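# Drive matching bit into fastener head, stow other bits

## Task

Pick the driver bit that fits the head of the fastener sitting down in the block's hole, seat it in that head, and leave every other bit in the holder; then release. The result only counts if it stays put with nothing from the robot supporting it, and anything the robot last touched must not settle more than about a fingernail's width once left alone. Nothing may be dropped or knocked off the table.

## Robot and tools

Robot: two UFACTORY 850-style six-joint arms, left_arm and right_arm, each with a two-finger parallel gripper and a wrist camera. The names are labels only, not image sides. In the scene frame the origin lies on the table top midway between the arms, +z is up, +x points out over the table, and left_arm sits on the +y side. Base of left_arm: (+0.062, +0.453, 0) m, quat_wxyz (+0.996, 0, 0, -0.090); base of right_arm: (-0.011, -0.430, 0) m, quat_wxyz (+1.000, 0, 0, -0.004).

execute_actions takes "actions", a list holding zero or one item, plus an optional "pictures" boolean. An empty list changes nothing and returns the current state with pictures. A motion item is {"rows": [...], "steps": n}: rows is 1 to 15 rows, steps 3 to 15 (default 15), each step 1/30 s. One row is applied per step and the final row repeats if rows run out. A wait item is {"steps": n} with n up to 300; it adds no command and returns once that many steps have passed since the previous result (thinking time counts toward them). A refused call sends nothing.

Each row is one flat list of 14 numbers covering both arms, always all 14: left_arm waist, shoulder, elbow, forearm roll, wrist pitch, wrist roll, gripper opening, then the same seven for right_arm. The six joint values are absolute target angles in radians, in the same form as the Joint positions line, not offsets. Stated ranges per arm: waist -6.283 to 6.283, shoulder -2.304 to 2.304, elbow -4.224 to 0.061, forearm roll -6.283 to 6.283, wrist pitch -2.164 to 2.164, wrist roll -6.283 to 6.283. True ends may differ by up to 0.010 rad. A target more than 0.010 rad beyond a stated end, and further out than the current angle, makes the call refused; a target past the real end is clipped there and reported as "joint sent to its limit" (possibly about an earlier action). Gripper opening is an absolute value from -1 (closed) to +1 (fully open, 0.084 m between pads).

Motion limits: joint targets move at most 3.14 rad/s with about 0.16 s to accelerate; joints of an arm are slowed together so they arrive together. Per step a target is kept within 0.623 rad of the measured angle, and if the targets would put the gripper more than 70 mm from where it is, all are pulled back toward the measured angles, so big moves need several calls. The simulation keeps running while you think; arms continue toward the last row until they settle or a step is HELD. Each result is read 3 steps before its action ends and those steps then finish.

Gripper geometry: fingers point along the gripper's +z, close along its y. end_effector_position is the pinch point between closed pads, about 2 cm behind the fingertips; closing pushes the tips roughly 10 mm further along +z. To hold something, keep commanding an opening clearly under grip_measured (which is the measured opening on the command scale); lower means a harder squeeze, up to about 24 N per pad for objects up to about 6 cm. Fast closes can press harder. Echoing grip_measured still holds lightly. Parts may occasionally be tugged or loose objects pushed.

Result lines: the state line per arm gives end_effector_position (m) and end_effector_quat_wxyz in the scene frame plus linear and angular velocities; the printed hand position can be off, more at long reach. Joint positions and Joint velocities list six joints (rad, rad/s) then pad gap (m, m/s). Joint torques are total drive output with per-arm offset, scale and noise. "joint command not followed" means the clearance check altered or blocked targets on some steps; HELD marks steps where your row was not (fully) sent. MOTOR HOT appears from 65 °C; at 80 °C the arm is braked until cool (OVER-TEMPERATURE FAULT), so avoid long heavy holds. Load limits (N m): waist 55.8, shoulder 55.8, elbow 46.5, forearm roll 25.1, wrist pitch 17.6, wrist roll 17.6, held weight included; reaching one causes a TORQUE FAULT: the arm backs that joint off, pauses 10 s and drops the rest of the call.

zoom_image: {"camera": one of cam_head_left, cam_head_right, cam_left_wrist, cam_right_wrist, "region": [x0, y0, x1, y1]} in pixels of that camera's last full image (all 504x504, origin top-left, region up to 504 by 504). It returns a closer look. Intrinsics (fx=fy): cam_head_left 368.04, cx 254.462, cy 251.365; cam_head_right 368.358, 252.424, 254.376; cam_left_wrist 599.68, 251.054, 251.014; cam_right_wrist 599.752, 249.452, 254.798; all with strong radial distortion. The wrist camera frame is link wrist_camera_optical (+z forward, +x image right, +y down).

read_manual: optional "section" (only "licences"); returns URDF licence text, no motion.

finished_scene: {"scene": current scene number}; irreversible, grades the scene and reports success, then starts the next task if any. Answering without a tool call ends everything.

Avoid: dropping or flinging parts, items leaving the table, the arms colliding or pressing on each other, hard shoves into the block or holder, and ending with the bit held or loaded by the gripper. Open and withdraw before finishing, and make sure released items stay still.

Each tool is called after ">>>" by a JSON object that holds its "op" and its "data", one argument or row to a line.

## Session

>>> {"op": "execute_actions", "data": {
  "actions": []
}}

Scene clock: 0.00 s of 5270.00 s.
left_arm: end_effector_position=(+0.4905, -0.0955, +0.2070) grip_measured=-0.03 end_effector_quat_wxyz=(+0.358, +0.700, +0.529, -0.320) end_effector_velocity=(-0.000, -0.000, -0.001) end_effector_angular_velocity=(-0.001, +0.002, -0.001) | right_arm: end_effector_position=(+0.5893, -0.7914, +0.2603) grip_measured=+1.00 end_effector_quat_wxyz=(-0.348, -0.168, +0.625, -0.678) end_effector_velocity=(+0.001, -0.000, +0.001) end_effector_angular_velocity=(-0.001, -0.001, +0.002)
Joint positions: left_arm=[-0.477 -0.693 -1.122 -1.836 -0.823 -0.303  0.043] | right_arm=[-0.183 -1.094 -1.532 -1.622 -1.728 -2.751  0.084]
Joint velocities: left_arm=[ 0.    -0.001  0.     0.    -0.002 -0.    -0.   ] | right_arm=[-0.     0.    -0.001 -0.002  0.    -0.    -0.   ]
Joint torques (N m, as the arm reports them, + toward a larger angle): no reading

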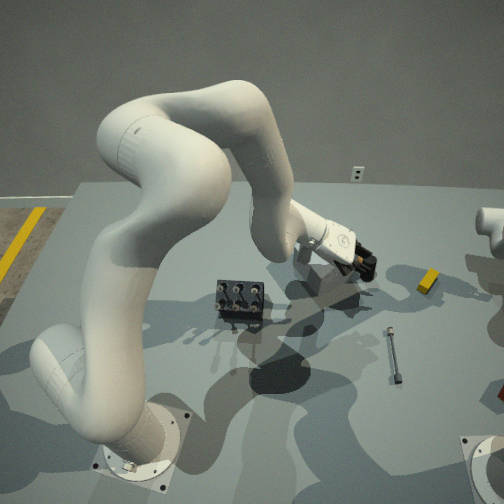

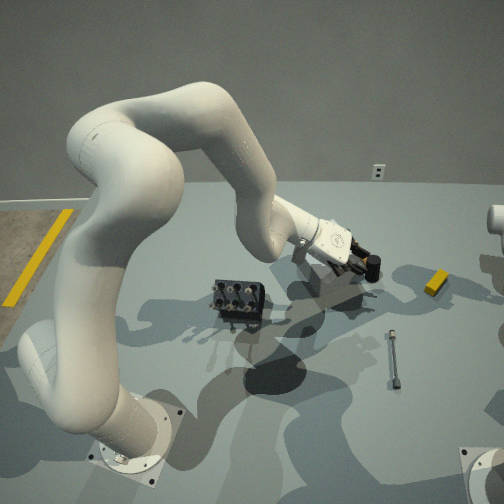

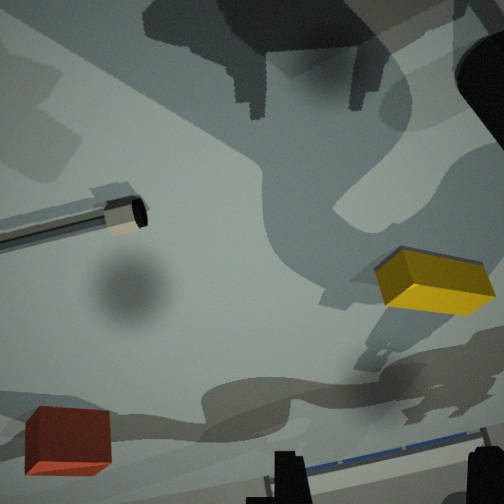

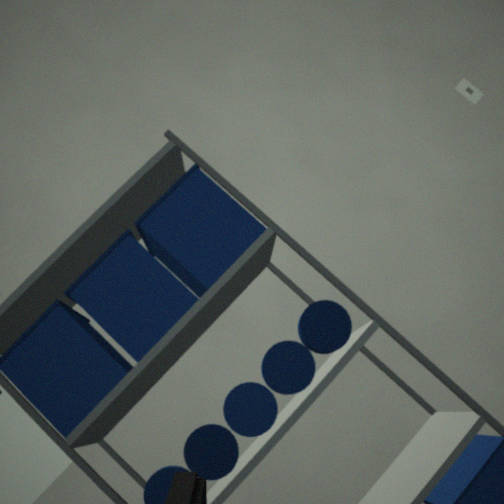

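>>> {"op": "execute_actions", "data": {
  "actions": [
    {"rows":[[-0.477,-0.3,-1.05,-1.836,-0.823,-0.303,1,0,-0.4427,-1.3564,0,-0.9137,0.659,1]],"steps":15}
  ]
}}

>>> {"op": "execute_actions", "data": {
  "actions": [
    {"rows":[[-0.458,-0.1,-0.9,0,-0.8,-0.638,1,0.1,-0.4427,-1.3564,0,-0.9137,0.659,1]],"steps":15}
  ]
}}

>>> {"op": "execute_actions", "data": {
  "actions": [
    {"steps":25}
  ]
}}

Scene clock: 0.67 s of 5270.00 s.
left_arm: end_effector_position=(+0.4933, -0.0979, +0.3369) grip_measured=+1.00 end_effector_quat_wxyz=(+0.432, +0.700, +0.484, -0.298) end_effector_velocity=(-0.022, +0.017, +0.399) end_effector_angular_velocity=(-0.341, -0.438, -0.001) | right_arm: end_effector_position=(+0.5909, -0.7221, +0.3154) grip_measured=+1.00 end_effector_quat_wxyz=(-0.108, +0.028, +0.816, -0.568) end_effector_velocity=(+0.007, +0.318, +0.080) end_effector_angular_velocity=(+1.377, -2.491, -0.554)
Joint positions: left_arm=[-0.477 -0.475 -1.082 -1.836 -0.823 -0.303  0.084] | right_arm=[-0.095 -0.785 -1.449 -1.267 -1.377 -2.397  0.084]
Joint velocities: left_arm=[-0.     0.679  0.124 -0.    -0.002 -0.     0.   ] | right_arm=[ 0.258  0.925  0.24   1.376  1.237  1.37  -0.   ]
Joint torques (N m, as the arm reports them, + toward a larger angle): left_arm=[ -2.04  25.74 -24.38   1.88  -1.13  -0.18] | right_arm=[ -1.14  44.28 -11.25   0.81  -0.58   0.85]
Steps of this call (steps 1 to 8: nothing new was sent; steps 9 to 20: the first 12 steps of this action). Readings (joint positions):
9: left_arm=[-0.477 -0.693 -1.122 -1.836 -0.823 -0.303] | right_arm=[-0.183 -1.094 -1.532 -1.621 -1.727 -2.751]
10: left_arm=[-0.477 -0.691 -1.121 -1.836 -0.822 -0.303] | right_arm=[-0.182 -1.092 -1.531 -1.619 -1.724 -2.748]
12: left_arm=[-0.477 -0.660 -1.113 -1.836 -0.822 -0.303] | right_arm=[-0.173 -1.059 -1.518 -1.582 -1.685 -2.711]
16: left_arm=[-0.477 -0.565 -1.099 -1.836 -0.823 -0.303] | right_arm=[-0.131 -0.915 -1.484 -1.437 -1.543 -2.567]
20: the state above

Scene clock: 1.17 s of 5270.00 s.
left_arm: end_effector_position=(+0.4079, -0.0214, +0.3960) grip_measured=+1.00 end_effector_quat_wxyz=(+0.357, +0.813, +0.384, -0.252) end_effector_velocity=(-0.200, +0.288, -0.155) end_effector_angular_velocity=(+1.132, -0.549, -1.049) | right_arm: end_effector_position=(+0.5857, -0.5333, +0.3161) grip_measured=+1.00 end_effector_quat_wxyz=(+0.087, +0.480, +0.840, -0.238) end_effector_velocity=(-0.034, +0.393, -0.021) end_effector_angular_velocity=(+1.106, -1.153, -1.872)
Joint positions: left_arm=[-0.464 -0.181 -0.952 -1.326 -0.808 -0.521  0.084] | right_arm=[ 0.031 -0.535 -1.381 -0.592 -1.038 -1.722  0.084]
Joint velocities: left_arm=[ 0.032  0.371  0.243  2.008  0.038 -0.539 -0.   ] | right_arm=[0.195 0.263 0.071 1.446 0.354 1.442 0.   ]
Joint torques (N m, as the arm reports them, + toward a larger angle): left_arm=[ -5.86  13.57 -27.72   4.42  -0.71   0.15] | right_arm=[ -3.31  42.   -14.13   1.13  -0.12   0.93]
Steps of this call (steps 1 to 3: the last 3 steps of your previous action; steps 4 to 15: the first 12 steps of this action). Readings (joint positions):
4: left_arm=[-0.477 -0.384 -1.066 -1.836 -0.823 -0.303] | right_arm=[-0.065 -0.676 -1.420 -1.074 -1.230 -2.204]
5: left_arm=[-0.477 -0.362 -1.061 -1.833 -0.823 -0.304] | right_arm=[-0.058 -0.654 -1.414 -1.026 -1.200 -2.156]
7: left_arm=[-0.476 -0.321 -1.045 -1.796 -0.822 -0.324] | right_arm=[-0.036 -0.622 -1.406 -0.943 -1.158 -2.073]
11: left_arm=[-0.470 -0.243 -0.993 -1.582 -0.814 -0.431] | right_arm=[0.002 -0.575 -1.392 -0.777 -1.092 -1.907]
15: the state above

Scene clock: 2.00 s of 5270.00 s.
left_arm: end_effector_position=(+0.4217, +0.1845, +0.3183) grip_measured=+1.00 end_effector_quat_wxyz=(+0.002, +1.000, +0.003, -0.002) end_effector_velocity=(+0.007, +0.011, -0.000) end_effector_angular_velocity=(+0.043, -0.032, -0.052) | right_arm: end_effector_position=(+0.5822, -0.3755, +0.3303) grip_measured=+1.00 end_effector_quat_wxyz=(+0.001, +0.997, -0.082, -0.000) end_effector_velocity=(+0.000, +0.003, +0.002) end_effector_angular_velocity=(+0.008, -0.007, -2.608)
Joint positions: left_arm=[-0.458 -0.1   -0.9   -0.008 -0.8   -0.638  0.084] | right_arm=[ 0.1   -0.443 -1.356 -0.001 -0.914  0.258  0.084]
Joint velocities: left_arm=[-0.001  0.002  0.003  0.075  0.    -0.002 -0.   ] | right_arm=[0.001 0.003 0.    0.011 0.002 2.603 0.   ]
Joint torques (N m, as the arm reports them, + toward a larger angle): left_arm=[ -5.83  19.03 -27.16   3.4    0.03  -0.05] | right_arm=[  0.21  42.96 -14.84   1.44   0.62   0.49]
Kept back: nothing.
Steps of this call (steps 1 to 3: the last 3 steps of your previous action; steps 4 to 25: the robot went on to your last target). Readings (joint positions):
1: left_arm=[-0.464 -0.169 -0.945 -1.258 -0.807 -0.538] | right_arm=[0.038 -0.527 -1.379 -0.543 -1.027 -1.673]
2: left_arm=[-0.463 -0.159 -0.938 -1.189 -0.806 -0.553] | right_arm=[0.044 -0.519 -1.377 -0.493 -1.016 -1.623]
4: left_arm=[-0.461 -0.142 -0.927 -1.047 -0.804 -0.577] | right_arm=[0.055 -0.504 -1.372 -0.396 -0.996 -1.515]
8: left_arm=[-0.460 -0.120 -0.913 -0.755 -0.802 -0.609] | right_arm=[0.075 -0.476 -1.365 -0.217 -0.959 -1.245]
25: the state above

>>> {"op": "execute_actions", "data": {
  "actions": [
    {"rows":[[-0.458,-0.1,-0.9,0,-0.8,-0.638,1,0.667,-0.4427,-1.3564,0,-0.9137,0.659,1]],"steps":15}
  ]
}}

>>> {"op": "execute_actions", "data": {
  "actions": [
    {"steps":26}
  ],
  "pictures": true
}}

>>> {"op": "execute_actions", "data": {
  "actions": [
    {"rows":[[-0.318,-0.1,-0.9,0,-0.8,-0.498,1,0.567,-0.4427,-1.3564,0,-0.9137,0.559,1]],"steps":15}
  ]
}}

>>> {"op": "execute_actions", "data": {
  "actions": [
    {"steps":10}
  ],
  "pictures": true
}}

Scene clock: 2.50 s of 5270.00 s.
left_arm: end_effector_position=(+0.4226, +0.1857, +0.3184) grip_measured=+1.00 end_effector_quat_wxyz=(+0.000, +1.000, +0.000, -0.000) end_effector_velocity=(-0.000, -0.000, -0.000) end_effector_angular_velocity=(+0.001, +0.000, -0.001) | right_arm: end_effector_position=(+0.5585, -0.2553, +0.3304) grip_measured=+1.00 end_effector_quat_wxyz=(+0.000, +0.988, -0.152, +0.000) end_effector_velocity=(-0.112, +0.366, +0.001) end_effector_angular_velocity=(+0.001, -0.001, +0.545)
Joint positions: left_arm=[-0.458 -0.1   -0.9   -0.    -0.8   -0.638  0.084] | right_arm=[ 0.305 -0.443 -1.356 -0.    -0.914  0.604  0.084]
Joint velocities: left_arm=[-0.001 -0.    -0.     0.001 -0.001 -0.    -0.   ] | right_arm=[ 0.642  0.001 -0.     0.001 -0.     0.096 -0.   ]
Joint torques (N m, as the arm reports them, + toward a larger angle): left_arm=[ -6.49  18.64 -28.02   4.67   0.09  -0.26] | right_arm=[ -1.53  43.31 -14.8    1.44   0.48   0.77]
Steps of this call (steps 1 to 3: the robot went on to your last target; steps 4 to 15: the first 12 steps of this action). Readings (joint positions):
4: left_arm=[-0.458 -0.100 -0.900 -0.003 -0.800 -0.638] | right_arm=[0.100 -0.443 -1.356 -0.000 -0.914 0.537]
5: left_arm=[-0.458 -0.100 -0.900 -0.002 -0.800 -0.638] | right_arm=[0.102 -0.443 -1.356 -0.000 -0.914 0.572]
7: left_arm=[-0.458 -0.100 -0.900 -0.001 -0.800 -0.638] | right_arm=[0.128 -0.443 -1.356 -0.001 -0.914 0.590]
11: left_arm=[-0.458 -0.100 -0.900 -0.000 -0.800 -0.638] | right_arm=[0.219 -0.443 -1.356 -0.000 -0.914 0.592]
15: the state above

Scene clock: 3.37 s of 5270.00 s.
left_arm: end_effector_position=(+0.4226, +0.1857, +0.3184) grip_measured=+1.00 end_effector_quat_wxyz=(+0.000, +1.000, +0.000, -0.000) end_effector_velocity=(-0.000, +0.001, -0.001) end_effector_angular_velocity=(+0.002, +0.002, +0.003) | right_arm: end_effector_position=(+0.4603, -0.0658, +0.3305) grip_measured=+1.00 end_effector_quat_wxyz=(+0.000, +1.000, -0.000, +0.000) end_effector_velocity=(-0.005, +0.006, -0.001) end_effector_angular_velocity=(-0.001, +0.001, +0.011)
Joint positions: left_arm=[-0.458 -0.1   -0.9   -0.    -0.8   -0.638  0.084] | right_arm=[ 0.665 -0.443 -1.356 -0.    -0.914  0.659  0.084]
Joint velocities: left_arm=[ 0.002 -0.001  0.001 -0.    -0.002 -0.001 -0.   ] | right_arm=[ 0.013 -0.002 -0.     0.     0.001  0.002 -0.   ]
Joint torques (N m, as the arm reports them, + toward a larger angle): left_arm=[ -4.45  17.58 -28.37   4.34  -0.28  -0.02] | right_arm=[ -0.86  43.07 -15.18   1.87   0.47   0.68]
Kept back: nothing.
Steps of this call (steps 1 to 3: the last 3 steps of your previous action; steps 4 to 26: the robot went on to your last target). Readings (joint positions):
1: left_arm=[-0.458 -0.100 -0.900 -0.000 -0.800 -0.638] | right_arm=[0.327 -0.443 -1.356 -0.000 -0.914 0.608]
2: left_arm=[-0.458 -0.100 -0.900 -0.000 -0.800 -0.638] | right_arm=[0.348 -0.443 -1.356 -0.000 -0.914 0.611]
4: left_arm=[-0.458 -0.100 -0.900 -0.000 -0.800 -0.638] | right_arm=[0.391 -0.443 -1.356 -0.000 -0.914 0.617]
8: left_arm=[-0.458 -0.100 -0.900 -0.000 -0.800 -0.638] | right_arm=[0.477 -0.443 -1.356 -0.000 -0.914 0.630]
26: the state above

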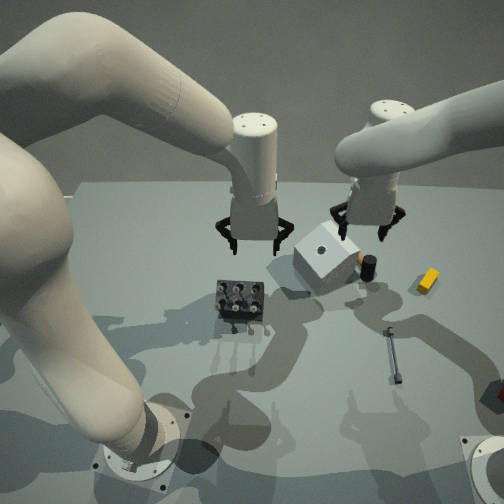

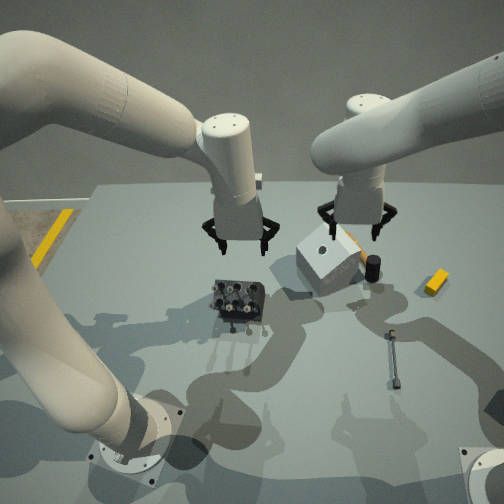

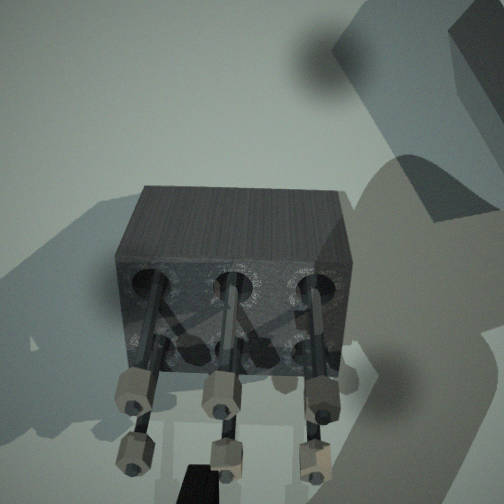

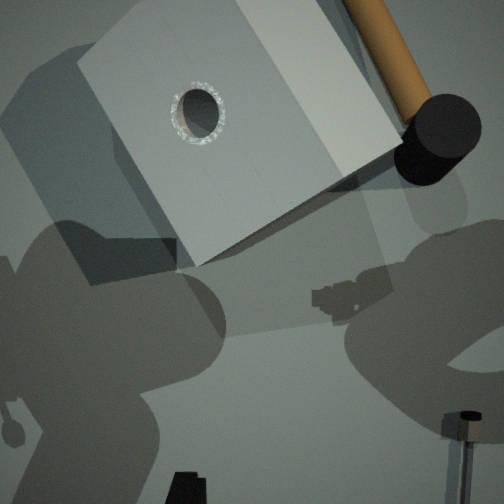

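Scene clock: 3.77 s of 5270.00 s.
left_arm: end_effector_position=(+0.4551, +0.2363, +0.3184) grip_measured=+1.00 end_effector_quat_wxyz=(-0.000, +1.000, +0.000, -0.000) end_effector_velocity=(+0.012, +0.021, +0.000) end_effector_angular_velocity=(-0.001, -0.000, -0.011) | right_arm: end_effector_position=(+0.4926, -0.1119, +0.3305) grip_measured=+1.00 end_effector_quat_wxyz=(+0.000, +1.000, +0.000, -0.000) end_effector_velocity=(+0.010, -0.015, -0.001) end_effector_angular_velocity=(+0.001, +0.001, +0.008)
Joint positions: left_arm=[-0.324 -0.1   -0.9    0.    -0.8   -0.504  0.084] | right_arm=[ 0.571 -0.443 -1.356 -0.    -0.914  0.563  0.084]
Joint velocities: left_arm=[ 0.054 -0.    -0.    -0.001  0.001  0.065 -0.   ] | right_arm=[-0.031 -0.001  0.     0.002  0.    -0.04  -0.   ]
Joint torques (N m, as the arm reports them, + toward a larger angle): left_arm=[ -3.85  20.86 -27.11   4.89  -0.32  -0.19] | right_arm=[  2.79  42.36 -14.89   1.54   0.5    0.74]
Steps of this call (steps 1 to 12: the first 12 steps of this action). Readings (joint positions):
1: left_arm=[-0.458 -0.100 -0.900 -0.000 -0.800 -0.638] | right_arm=[0.666 -0.443 -1.356 -0.000 -0.914 0.659]
2: left_arm=[-0.455 -0.100 -0.900 -0.000 -0.800 -0.634] | right_arm=[0.664 -0.443 -1.356 0.000 -0.914 0.655]
4: left_arm=[-0.422 -0.100 -0.900 -0.000 -0.800 -0.599] | right_arm=[0.635 -0.443 -1.356 0.000 -0.914 0.624]
8: left_arm=[-0.341 -0.100 -0.900 0.000 -0.800 -0.523] | right_arm=[0.580 -0.443 -1.356 -0.000 -0.914 0.575]
12: the state above

Scene clock: 4.10 s of 5270.00 s.
left_arm: end_effector_position=(+0.4563, +0.2385, +0.3184) grip_measured=+1.00 end_effector_quat_wxyz=(+0.000, +1.000, -0.000, -0.000) end_effector_velocity=(+0.001, +0.001, +0.000) end_effector_angular_velocity=(-0.000, -0.001, +0.001) | right_arm: end_effector_position=(+0.4937, -0.1137, +0.3305) grip_measured=+1.00 end_effector_quat_wxyz=(+0.000, +1.000, +0.000, -0.000) end_effector_velocity=(+0.001, -0.001, +0.001) end_effector_angular_velocity=(+0.002, -0.002, -0.001)
Joint positions: left_arm=[-0.318 -0.1   -0.9   -0.    -0.8   -0.498  0.084] | right_arm=[ 0.567 -0.443 -1.356  0.    -0.914  0.559  0.084]
Joint velocities: left_arm=[ 0.004  0.     0.     0.     0.     0.003 -0.   ] | right_arm=[-0.002  0.002 -0.001  0.     0.    -0.002 -0.   ]
Joint torques (N m, as the arm reports them, + toward a larger angle): left_arm=[ -3.37  18.66 -28.83   4.4   -0.22  -0.15] | right_arm=[ -0.87  42.25 -15.2    1.75   0.46   0.64]
Kept back: nothing.
Steps of this call (steps 1 to 3: the last 3 steps of your previous action; steps 4 to 10: the robot went on to your last target). Readings (joint positions):
1: left_arm=[-0.322 -0.100 -0.900 -0.000 -0.800 -0.502] | right_arm=[0.570 -0.443 -1.356 0.000 -0.914 0.562]
2: left_arm=[-0.321 -0.100 -0.900 -0.000 -0.800 -0.501] | right_arm=[0.569 -0.443 -1.356 0.000 -0.914 0.561]
4: left_arm=[-0.320 -0.100 -0.900 -0.000 -0.800 -0.500] | right_arm=[0.568 -0.443 -1.356 0.000 -0.914 0.560]
8: left_arm=[-0.319 -0.100 -0.900 -0.000 -0.800 -0.498] | right_arm=[0.567 -0.443 -1.356 0.000 -0.914 0.559]
10: the state above

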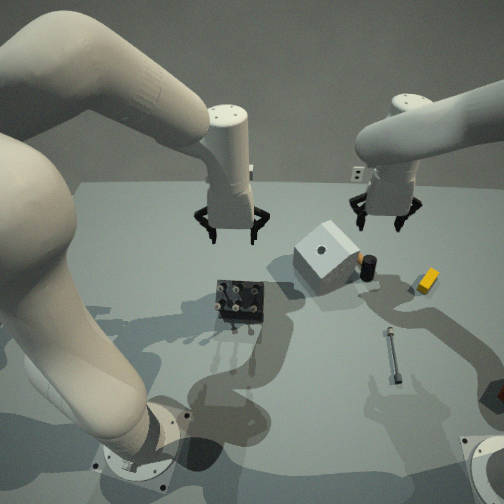

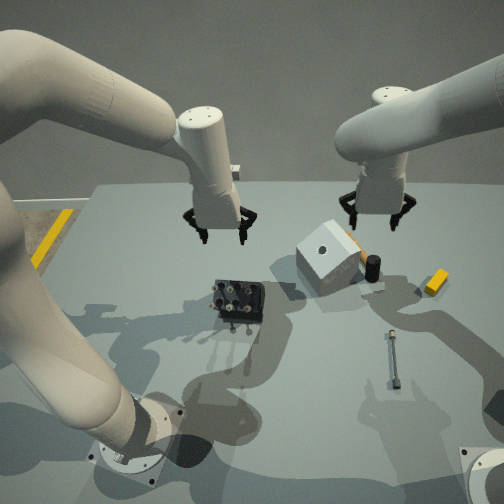

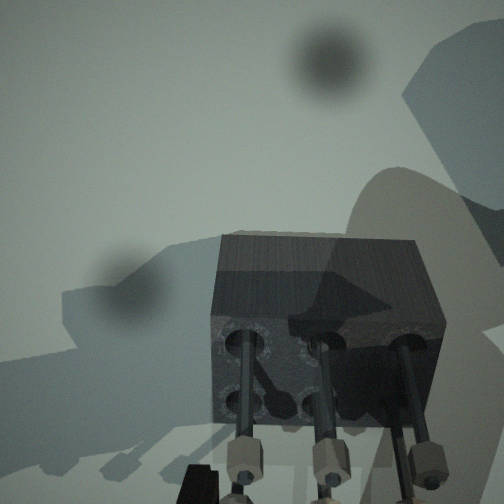

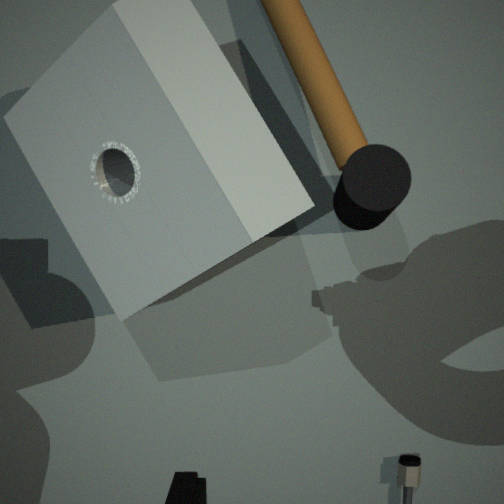

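>>> {"op": "execute_actions", "data": {
  "actions": [
    {"rows":[[-0.4078,-0.4769,-0.8392,0.92,0.3015,-0.5287,1,0.7,-0.05,-0.5,0,0.3,0,-1]],"steps":15}
  ]
}}

>>> {"op": "execute_actions", "data": {
  "actions": [
    {"steps":20}
  ],
  "pictures": true
}}

Scene clock: 5.17 s of 5270.00 s.
left_arm: end_effector_position=(+0.5203, +0.2196, +0.2260) grip_measured=+1.00 end_effector_quat_wxyz=(-0.039, +0.977, -0.176, +0.110) end_effector_velocity=(+0.202, -0.178, -0.249) end_effector_angular_velocity=(-0.077, -0.813, -1.620) | right_arm: end_effector_position=(+0.4189, -0.1140, +0.2832) grip_measured=-0.90 end_effector_quat_wxyz=(-0.048, +0.975, +0.190, +0.101) end_effector_velocity=(-0.210, -0.048, -0.229) end_effector_angular_velocity=(+0.265, -0.625, +0.844)
Joint positions: left_arm=[-0.363 -0.289 -0.869  0.372 -0.428 -0.513  0.084] | right_arm=[ 0.641 -0.224 -0.94  -0.    -0.492  0.248  0.005]
Joint velocities: left_arm=[-0.133 -0.555  0.091  1.478  1.476 -0.044 -0.   ] | right_arm=[ 0.16   0.477  1.257 -0.002  1.441 -0.7   -0.218]
Joint torques (N m, as the arm reports them, + toward a larger angle): left_arm=[ -5.7   26.77 -25.38   6.95   0.27  -0.45] | right_arm=[ -0.61  36.81 -14.27   1.43   0.89   0.76]
Steps of this call (steps 1 to 15: the robot went on to your last target; steps 16 to 20: nothing new was sent; steps 21 to 32: the first 12 steps of this action). Readings (joint positions):
21: left_arm=[-0.318 -0.100 -0.900 0.000 -0.800 -0.498] | right_arm=[0.567 -0.443 -1.356 0.000 -0.914 0.559]
22: left_arm=[-0.318 -0.101 -0.900 0.003 -0.797 -0.498] | right_arm=[0.567 -0.441 -1.353 0.000 -0.910 0.556]
24: left_arm=[-0.324 -0.122 -0.898 0.040 -0.759 -0.500] | right_arm=[0.575 -0.419 -1.316 0.000 -0.872 0.522]
28: left_arm=[-0.344 -0.211 -0.882 0.193 -0.607 -0.507] | right_arm=[0.616 -0.299 -1.119 0.000 -0.676 0.357]
32: the state above

Scene clock: 5.83 s of 5270.00 s.
left_arm: end_effector_position=(+0.5253, +0.0767, +0.1632) grip_measured=+1.00 end_effector_quat_wxyz=(+0.141, +0.835, -0.467, +0.255) end_effector_velocity=(-0.008, -0.011, -0.003) end_effector_angular_velocity=(-0.032, +0.001, -0.053) | right_arm: end_effector_position=(+0.3789, -0.1067, +0.2563) grip_measured=-1.00 end_effector_quat_wxyz=(-0.124, +0.876, +0.315, +0.344) end_effector_velocity=(-0.002, -0.000, +0.000) end_effector_angular_velocity=(+0.010, -0.021, +0.009)
Joint positions: left_arm=[-0.407 -0.475 -0.84   0.916  0.296 -0.529  0.084] | right_arm=[ 0.7   -0.051 -0.502  0.     0.296  0.001  0.   ]
Joint velocities: left_arm=[-0.003 -0.013  0.003  0.038  0.055 -0.001  0.   ] | right_arm=[ 0.002  0.006  0.018 -0.     0.034 -0.008  0.   ]
Joint torques (N m, as the arm reports them, + toward a larger angle): left_arm=[ -5.29  27.53 -22.27   4.79   0.63  -0.03] | right_arm=[ -0.77  25.59 -12.88   1.24   1.39   0.72]
Kept back: nothing.
Steps of this call (steps 1 to 3: the last 3 steps of your previous action; steps 4 to 20: the robot went on to your last target). Readings (joint positions):
1: left_arm=[-0.367 -0.307 -0.866 0.422 -0.377 -0.515] | right_arm=[0.647 -0.208 -0.898 0.000 -0.441 0.225]
2: left_arm=[-0.371 -0.324 -0.864 0.472 -0.325 -0.516] | right_arm=[0.653 -0.190 -0.854 0.000 -0.383 0.200]
4: left_arm=[-0.379 -0.356 -0.859 0.564 -0.214 -0.519] | right_arm=[0.665 -0.153 -0.760 0.000 -0.243 0.147]
8: left_arm=[-0.392 -0.410 -0.850 0.725 0.018 -0.523] | right_arm=[0.688 -0.087 -0.593 -0.000 0.081 0.053]
20: the state above

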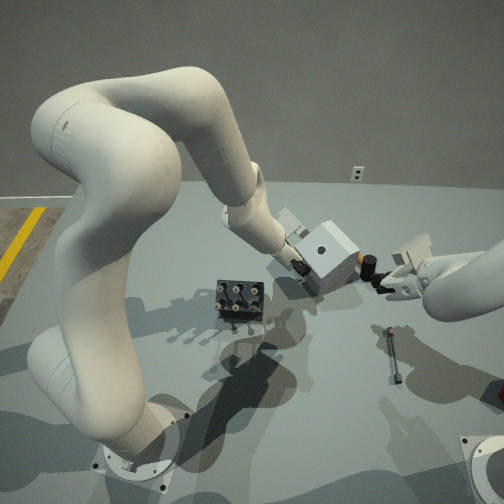

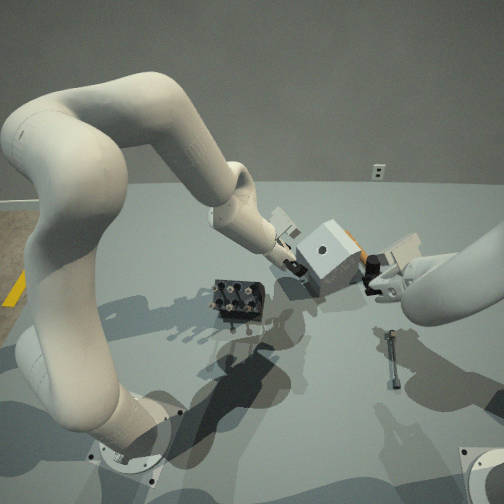

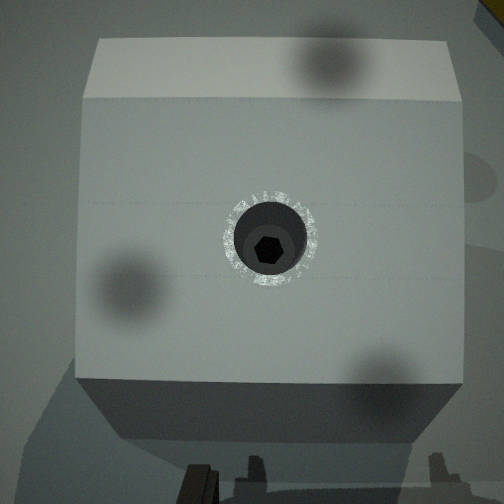

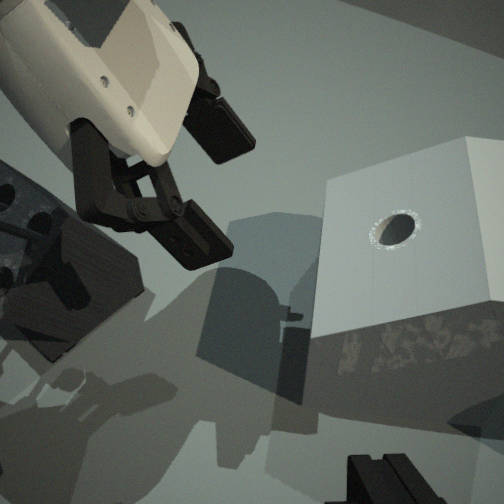

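>>> {"op": "execute_actions", "data": {
  "actions": []
}}

>>> {"op": "zoom_image", "data": {
  "camera": "cam_left_wrist",
  "region": [220,190,320,290]
}}

Scene clock: 5.90 s of 5270.00 s.
left_arm: end_effector_position=(+0.5249, +0.0762, +0.1630) grip_measured=+1.00 end_effector_quat_wxyz=(+0.142, +0.834, -0.467, +0.255) end_effector_velocity=(-0.006, -0.006, -0.003) end_effector_angular_velocity=(-0.016, +0.003, -0.029) | right_arm: end_effector_position=(+0.3788, -0.1067, +0.2563) grip_measured=-1.00 end_effector_quat_wxyz=(-0.124, +0.876, +0.316, +0.344) end_effector_velocity=(-0.002, -0.001, -0.002) end_effector_angular_velocity=(+0.003, -0.008, +0.005)
Joint positions: left_arm=[-0.408 -0.476 -0.839  0.918  0.299 -0.529  0.084] | right_arm=[ 0.7   -0.05  -0.501  0.     0.298  0.     0.   ]
Joint velocities: left_arm=[-0.003 -0.008  0.002  0.02   0.029 -0.002  0.   ] | right_arm=[ 0.002  0.001  0.011  0.     0.017 -0.005  0.   ]
Joint torques (N m, as the arm reports them, + toward a larger angle): left_arm=[ -5.95  29.63 -21.71   3.02   0.46  -0.36] | right_arm=[ -1.17  24.31 -12.19   1.45   1.22   0.73]
Kept back: nothing.
Steps of this call (steps 1 to 2: the robot went on to your last target). Readings (joint positions):
1: left_arm=[-0.407 -0.476 -0.840 0.917 0.297 -0.529] | right_arm=[0.700 -0.051 -0.502 0.000 0.297 0.001]
2: the state above

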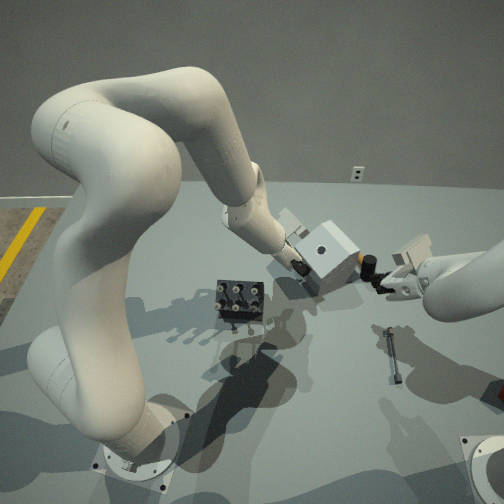

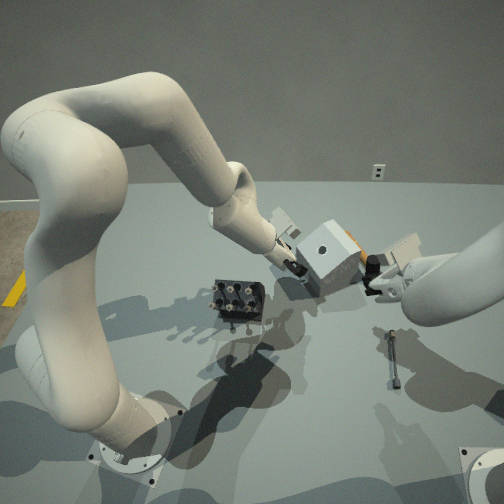

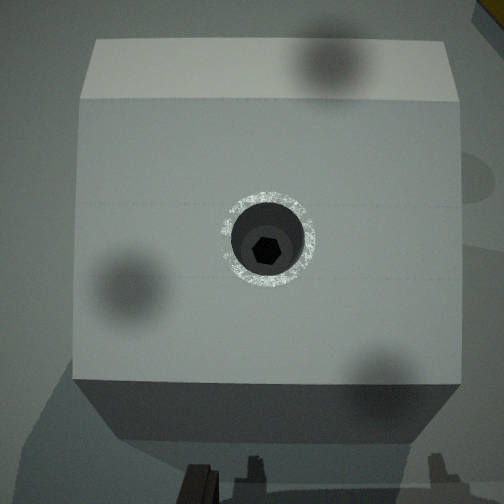

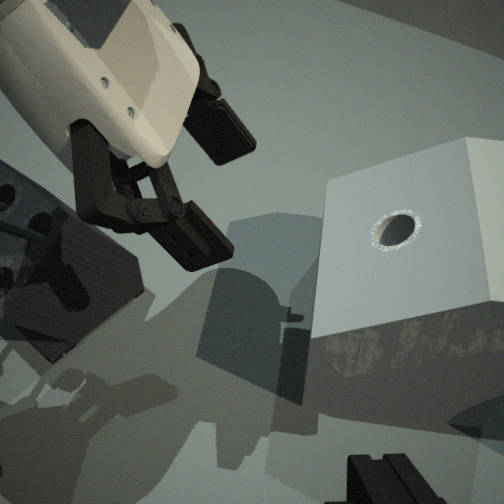

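Region (220, 190, 320, 290) of cam_left_wrist's 504x504 image, scaled by 5.040, with more detail than that image has.

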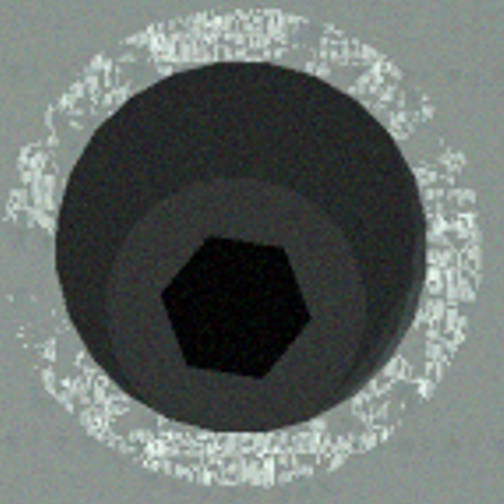

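>>> {"op": "execute_actions", "data": {
  "actions": [
    {"rows":[[-0.5,-0.1,-0.7,0,0.2,0,-0.24,0.94,-0.3875,-0.3936,0,1.22,0,-1]],"steps":15}
  ]
}}

>>> {"op": "execute_actions", "data": {
  "actions": [
    {"rows":[[-0.7905,0.0738,-0.2806,-1.4143,0.5801,0.55,-0.24,0.94,-0.3875,-0.3936,0,1.22,0,-1]],"steps":15}
  ]
}}

>>> {"op": "execute_actions", "data": {
  "actions": [
    {"steps":28}
  ],
  "pictures": true
}}

Scene clock: 6.93 s of 5270.00 s.
left_arm: end_effector_position=(+0.5217, +0.0763, +0.2644) grip_measured=-0.26 end_effector_quat_wxyz=(+0.119, +0.838, -0.410, +0.339) end_effector_velocity=(-0.027, +0.052, +0.309) end_effector_angular_velocity=(-0.491, -0.131, +1.018) | right_arm: end_effector_position=(+0.3331, -0.0388, +0.2043) grip_measured=-1.00 end_effector_quat_wxyz=(-0.192, +0.807, +0.365, +0.424) end_effector_velocity=(-0.159, +0.254, -0.012) end_effector_angular_velocity=(+1.076, -0.947, +0.552)
Joint positions: left_arm=[-0.466 -0.238 -0.751  0.43   0.237 -0.194  0.033] | right_arm=[ 0.857 -0.27  -0.43  -0.     0.807 -0.     0.   ]
Joint velocities: left_arm=[-0.192  0.776  0.291 -2.268 -0.211  1.091 -0.   ] | right_arm=[ 0.551 -0.773  0.244 -0.     2.451 -0.     0.   ]
Joint torques (N m, as the arm reports them, + toward a larger angle): left_arm=[ -5.38  19.01 -22.86  -0.75   0.65   0.15] | right_arm=[-2.01 32.92 -9.61  1.42  1.93  0.78]
Steps of this call (steps 1 to 19: the robot went on to your last target; steps 20 to 31: the first 12 steps of this action). Readings (joint positions):
20: left_arm=[-0.408 -0.477 -0.839 0.920 0.301 -0.529] | right_arm=[0.700 -0.050 -0.500 0.000 0.300 0.000]
21: left_arm=[-0.408 -0.475 -0.838 0.917 0.301 -0.526] | right_arm=[0.701 -0.051 -0.500 0.000 0.304 0.000]
23: left_arm=[-0.413 -0.455 -0.829 0.880 0.294 -0.494] | right_arm=[0.715 -0.070 -0.494 0.000 0.342 0.000]
27: left_arm=[-0.441 -0.343 -0.791 0.687 0.266 -0.342] | right_arm=[0.784 -0.168 -0.463 -0.000 0.530 -0.000]
31: the state above

Scene clock: 7.43 s of 5270.00 s.
left_arm: end_effector_position=(+0.4191, +0.0993, +0.2740) grip_measured=-0.26 end_effector_quat_wxyz=(+0.111, +0.843, -0.340, +0.402) end_effector_velocity=(-0.198, +0.203, -0.113) end_effector_angular_velocity=(+0.039, -0.115, +0.720) | right_arm: end_effector_position=(+0.3050, -0.0047, +0.2175) grip_measured=-1.00 end_effector_quat_wxyz=(-0.258, +0.731, +0.368, +0.514) end_effector_velocity=(-0.003, +0.001, +0.000) end_effector_angular_velocity=(+0.013, -0.010, +0.005)
Joint positions: left_arm=[-0.675 -0.004 -0.447 -0.372  0.435  0.321  0.033] | right_arm=[ 0.939 -0.386 -0.394  0.     1.217  0.     0.   ]
Joint velocities: left_arm=[-0.515  0.348  0.746 -1.985  0.643  1.012 -0.   ] | right_arm=[ 0.007 -0.009  0.004  0.002  0.029 -0.     0.   ]
Joint torques (N m, as the arm reports them, + toward a larger angle): left_arm=[  1.22  12.05 -25.47   2.03   0.83  -0.65] | right_arm=[-0.51 30.   -7.18  1.06  1.59  0.77]
Steps of this call (steps 1 to 3: the last 3 steps of your previous action; steps 4 to 15: the first 12 steps of this action). Readings (joint positions):
4: left_arm=[-0.489 -0.146 -0.717 0.148 0.213 -0.066] | right_arm=[0.915 -0.352 -0.404 -0.000 1.088 -0.000]
5: left_arm=[-0.494 -0.131 -0.710 0.102 0.212 -0.042] | right_arm=[0.923 -0.363 -0.401 -0.000 1.128 -0.000]
7: left_arm=[-0.520 -0.105 -0.673 0.036 0.240 0.021] | right_arm=[0.931 -0.375 -0.397 -0.000 1.175 -0.000]
11: left_arm=[-0.600 -0.056 -0.556 -0.135 0.341 0.173] | right_arm=[0.937 -0.384 -0.395 0.000 1.209 0.000]
15: the state above

Scene clock: 8.37 s of 5270.00 s.
left_arm: end_effector_position=(+0.3691, +0.2387, +0.2210) grip_measured=-0.26 end_effector_quat_wxyz=(+0.000, +0.937, -0.000, +0.350) end_effector_velocity=(-0.001, +0.002, -0.001) end_effector_angular_velocity=(-0.000, +0.003, +0.009) | right_arm: end_effector_position=(+0.3045, -0.0045, +0.2174) grip_measured=-1.00 end_effector_quat_wxyz=(-0.259, +0.731, +0.368, +0.514) end_effector_velocity=(+0.000, -0.001, -0.001) end_effector_angular_velocity=(-0.002, +0.001, -0.001)
Joint positions: left_arm=[-0.79   0.074 -0.281 -1.413  0.58   0.55   0.033] | right_arm=[ 0.94  -0.387 -0.394  0.     1.22   0.     0.   ]
Joint velocities: left_arm=[-0.    -0.     0.001 -0.009  0.001 -0.    -0.   ] | right_arm=[-0.    -0.002  0.001  0.001  0.    -0.     0.   ]
Joint torques (N m, as the arm reports them, + toward a larger angle): left_arm=[ -4.82   9.93 -19.34   3.08   0.44  -0.15] | right_arm=[-0.34 29.78 -6.76  1.12  1.54  0.78]
Kept back: nothing.
Steps of this call (steps 1 to 3: the last 3 steps of your previous action; steps 4 to 28: the robot went on to your last target). Readings (joint positions):
1: left_arm=[-0.692 0.007 -0.423 -0.440 0.455 0.354] | right_arm=[0.939 -0.387 -0.394 0.000 1.218 0.000]
2: left_arm=[-0.707 0.017 -0.401 -0.510 0.474 0.384] | right_arm=[0.939 -0.387 -0.394 0.000 1.218 0.000]
4: left_arm=[-0.732 0.034 -0.365 -0.656 0.506 0.433] | right_arm=[0.940 -0.387 -0.394 0.000 1.219 0.000]
8: left_arm=[-0.764 0.056 -0.319 -0.961 0.546 0.497] | right_arm=[0.940 -0.387 -0.394 0.000 1.220 0.000]
28: the state above

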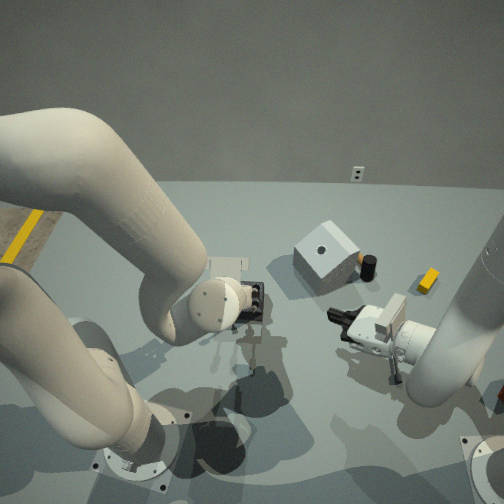

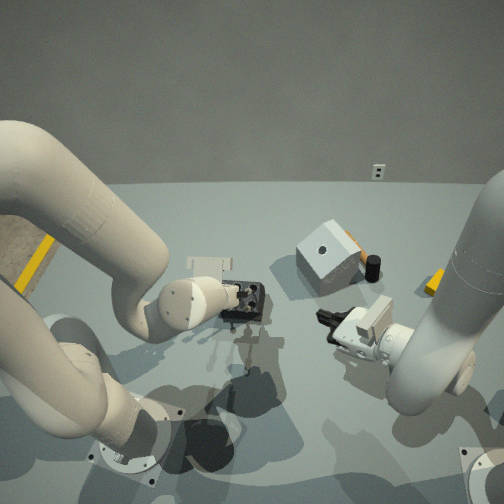

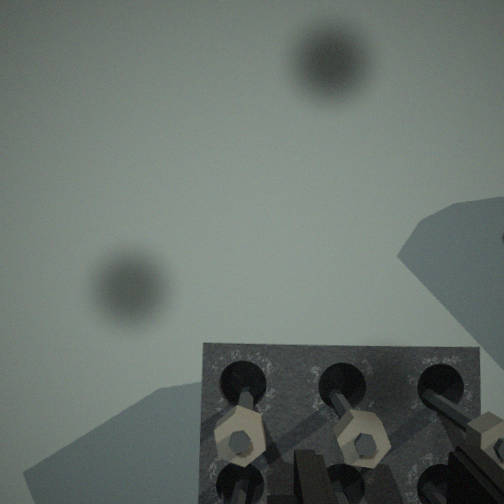

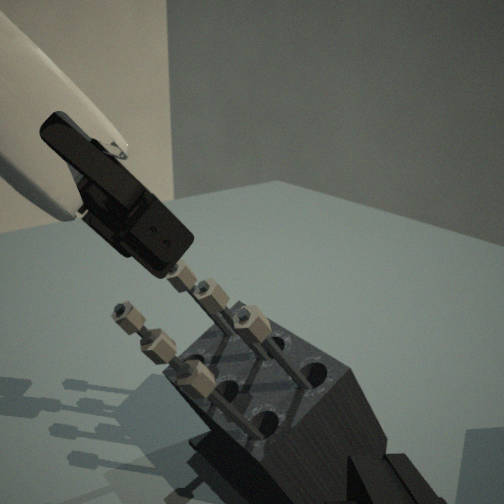

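>>> {"op": "execute_actions", "data": {
  "actions": []
}}

Scene clock: 8.83 s of 5270.00 s.
left_arm: end_effector_position=(+0.3690, +0.2388, +0.2209) grip_measured=-0.26 end_effector_quat_wxyz=(-0.000, +0.937, +0.000, +0.350) end_effector_velocity=(+0.000, -0.000, +0.000) end_effector_angular_velocity=(+0.000, -0.001, -0.000) | right_arm: end_effector_position=(+0.3045, -0.0045, +0.2174) grip_measured=-1.00 end_effector_quat_wxyz=(-0.259, +0.731, +0.368, +0.514) end_effector_velocity=(-0.000, +0.000, -0.000) end_effector_angular_velocity=(-0.000, -0.000, +0.001)
Joint positions: left_arm=[-0.79   0.074 -0.281 -1.414  0.58   0.55   0.033] | right_arm=[ 0.94  -0.388 -0.394 -0.     1.22  -0.     0.   ]
Joint velocities: left_arm=[-0.    -0.    -0.001 -0.     0.001  0.    -0.   ] | right_arm=[-0.    -0.001 -0.    -0.001  0.    -0.     0.   ]
Joint torques (N m, as the arm reports them, + toward a larger angle): left_arm=[ -8.59   8.27 -20.92   4.18   0.69  -0.27] | right_arm=[-0.77 29.95 -7.58  1.34  1.72  0.78]
Kept back: nothing.
Steps of this call (steps 1 to 14: the robot went on to your last target). Readings (joint positions):
1: left_arm=[-0.790 0.074 -0.281 -1.414 0.580 0.550] | right_arm=[0.940 -0.387 -0.394 0.000 1.220 0.000]
2: left_arm=[-0.790 0.074 -0.281 -1.414 0.580 0.550] | right_arm=[0.940 -0.387 -0.394 0.000 1.220 0.000]
4: left_arm=[-0.790 0.074 -0.281 -1.414 0.580 0.550] | right_arm=[0.940 -0.387 -0.394 0.000 1.220 0.000]
8: left_arm=[-0.790 0.074 -0.281 -1.414 0.580 0.550] | right_arm=[0.940 -0.387 -0.394 -0.000 1.220 -0.000]
14: the state above

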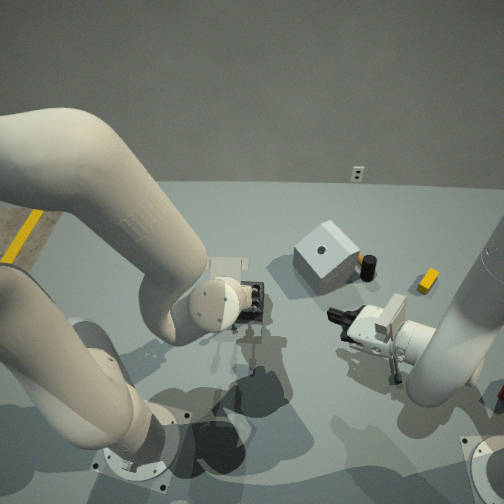

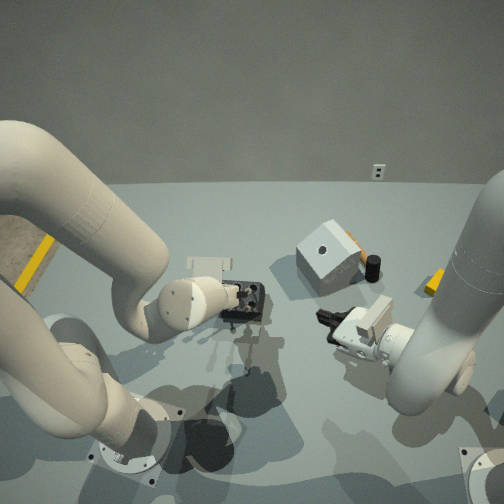

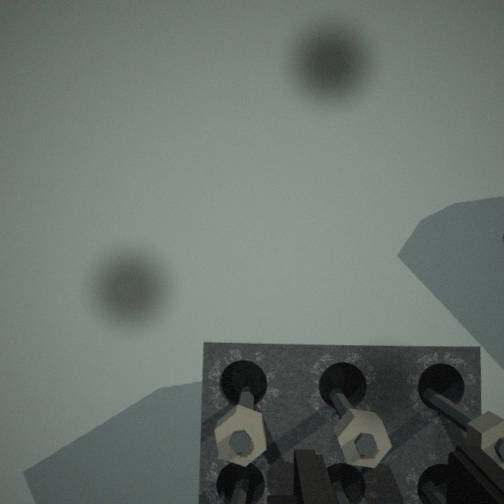

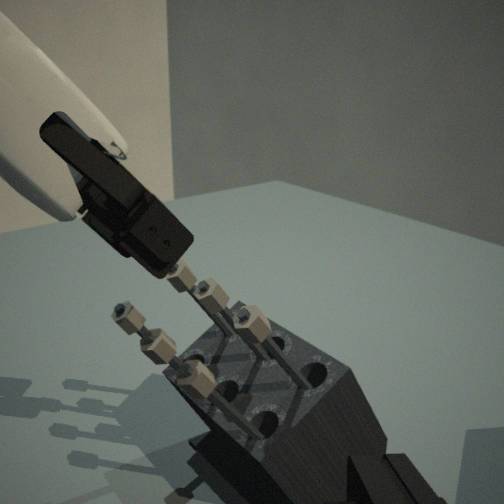

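>>> {"op": "execute_actions", "data": {
  "actions": [
    {"rows":[[-0.7767,0.0483,-0.2861,-1.370,0.5813,0.513,-0.24,0.94,-0.3875,-0.3936,0,1.22,0,-1],[-0.7629,0.0229,-0.2916,-1.326,0.5826,0.476,-0.24,0.94,-0.3875,-0.3936,0,1.22,0,-1],[-0.749,-0.0026,-0.2972,-1.282,0.5838,0.439,-0.24,0.94,-0.3875,-0.3936,0,1.22,0,-1],[-0.7352,-0.028,-0.3027,-1.238,0.585,0.402,-0.24,0.94,-0.3875,-0.3936,0,1.22,0,-1],[-0.7214,-0.0535,-0.3082,-1.194,0.5863,0.3654,-0.24,0.94,-0.3875,-0.3936,0,1.22,0,-1],[-0.7089,-0.0786,-0.3158,-1.157,0.592,0.3355,-0.24,0.94,-0.3875,-0.3936,0,1.22,0,-1],[-0.6963,-0.1038,-0.3234,-1.120,0.5975,0.3057,-0.24,0.94,-0.3875,-0.3936,0,1.22,0,-1],[-0.6838,-0.1289,-0.3309,-1.083,0.603,0.276,-0.24,0.94,-0.3875,-0.3936,0,1.22,0,-1],[-0.6712,-0.154,-0.3385,-1.046,0.6088,0.246,-0.24,0.94,-0.3875,-0.3936,0,1.22,0,-1],[-0.6587,-0.1792,-0.3461,-1.0094,0.6144,0.2161,-0.24,0.94,-0.3875,-0.3936,0,1.22,0,-1]],"steps":15}
  ]
}}

>>> {"op": "execute_actions", "data": {
  "actions": [
    {"steps":10}
  ],
  "pictures": true
}}

Scene clock: 10.17 s of 5270.00 s.
left_arm: end_effector_position=(+0.4030, +0.2388, +0.1838) grip_measured=-0.26 end_effector_quat_wxyz=(-0.002, +0.936, -0.000, +0.352) end_effector_velocity=(+0.120, +0.001, -0.148) end_effector_angular_velocity=(+0.002, +0.018, -0.009) | right_arm: end_effector_position=(+0.3045, -0.0045, +0.2174) grip_measured=-1.00 end_effector_quat_wxyz=(-0.259, +0.731, +0.368, +0.514) end_effector_velocity=(-0.000, -0.000, -0.001) end_effector_angular_velocity=(-0.001, +0.001, +0.000)
Joint positions: left_arm=[-0.694 -0.11  -0.326 -1.115  0.601  0.303  0.033] | right_arm=[ 0.94  -0.388 -0.394 -0.     1.22   0.     0.   ]
Joint velocities: left_arm=[ 0.343 -0.682 -0.195  1.018  0.13  -0.821 -0.   ] | right_arm=[ 0.    -0.001  0.     0.     0.     0.     0.   ]
Joint torques (N m, as the arm reports them, + toward a larger angle): left_arm=[ -5.99  16.72 -16.47  -0.21   0.93  -0.2 ] | right_arm=[-1.25 30.23 -7.16  0.91  1.69  0.68]
Steps of this call (steps 1 to 15: the robot went on to your last target; steps 16 to 28: nothing new was sent; steps 29 to 40: the first 12 steps of this action). Readings (joint positions):
29: left_arm=[-0.790 0.074 -0.281 -1.414 0.580 0.550] | right_arm=[0.940 -0.387 -0.394 -0.000 1.220 0.000]
30: left_arm=[-0.790 0.072 -0.281 -1.412 0.580 0.547] | right_arm=[0.940 -0.388 -0.394 -0.000 1.220 -0.000]
32: left_arm=[-0.781 0.057 -0.285 -1.383 0.581 0.523] | right_arm=[0.940 -0.388 -0.394 0.000 1.220 0.000]
36: left_arm=[-0.742 -0.016 -0.301 -1.261 0.585 0.422] | right_arm=[0.940 -0.388 -0.394 0.000 1.220 -0.000]
40: the state above

Scene clock: 10.50 s of 5270.00 s.
left_arm: end_effector_position=(+0.4145, +0.2388, +0.1687) grip_measured=-0.26 end_effector_quat_wxyz=(-0.000, +0.937, +0.000, +0.350) end_effector_velocity=(+0.003, +0.000, -0.005) end_effector_angular_velocity=(-0.002, +0.002, +0.000) | right_arm: end_effector_position=(+0.3045, -0.0045, +0.2174) grip_measured=-1.00 end_effector_quat_wxyz=(-0.259, +0.731, +0.368, +0.514) end_effector_velocity=(-0.000, +0.000, +0.000) end_effector_angular_velocity=(+0.001, -0.001, +0.001)
Joint positions: left_arm=[-0.66  -0.177 -0.345 -1.013  0.614  0.219  0.033] | right_arm=[ 0.94  -0.387 -0.394 -0.     1.22  -0.     0.   ]
Joint velocities: left_arm=[ 0.011 -0.021 -0.005  0.033  0.004 -0.028  0.   ] | right_arm=[ 0.     0.001  0.    -0.001  0.001 -0.     0.   ]
Joint torques (N m, as the arm reports them, + toward a larger angle): left_arm=[ -5.72  18.16 -17.17   2.03   0.92  -0.17] | right_arm=[-1.   29.75 -7.48  1.4   1.68  0.68]
Kept back: nothing.
Steps of this call (steps 1 to 3: the last 3 steps of your previous action; steps 4 to 10: the robot went on to your last target). Readings (joint positions):
1: left_arm=[-0.684 -0.130 -0.332 -1.084 0.604 0.278] | right_arm=[0.940 -0.387 -0.394 -0.000 1.220 0.000]
2: left_arm=[-0.676 -0.146 -0.336 -1.061 0.607 0.259] | right_arm=[0.940 -0.388 -0.394 0.000 1.220 0.000]
4: left_arm=[-0.667 -0.163 -0.341 -1.035 0.611 0.237] | right_arm=[0.940 -0.388 -0.394 -0.000 1.220 -0.000]
8: left_arm=[-0.661 -0.175 -0.345 -1.016 0.614 0.221] | right_arm=[0.940 -0.388 -0.394 -0.000 1.220 -0.000]
10: the state above

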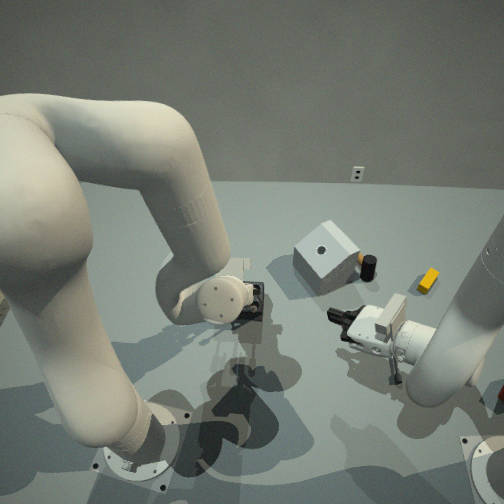

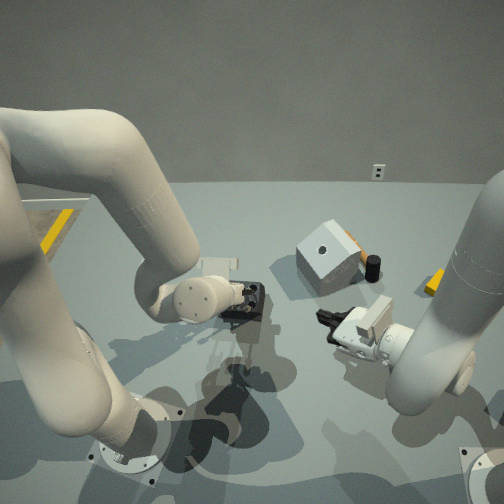

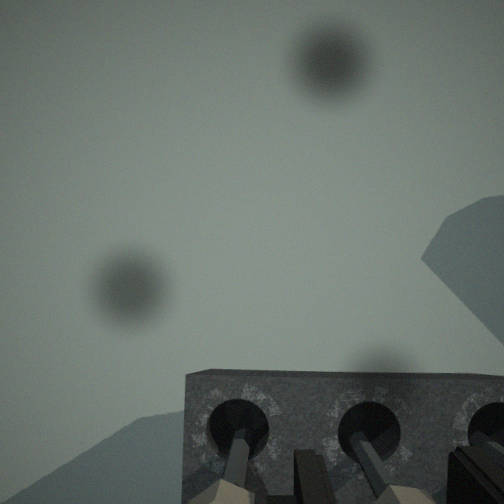

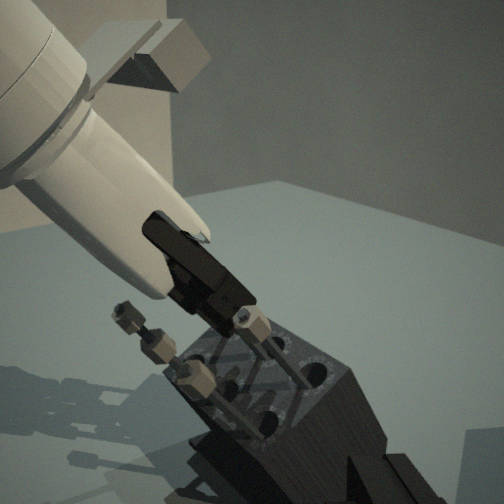

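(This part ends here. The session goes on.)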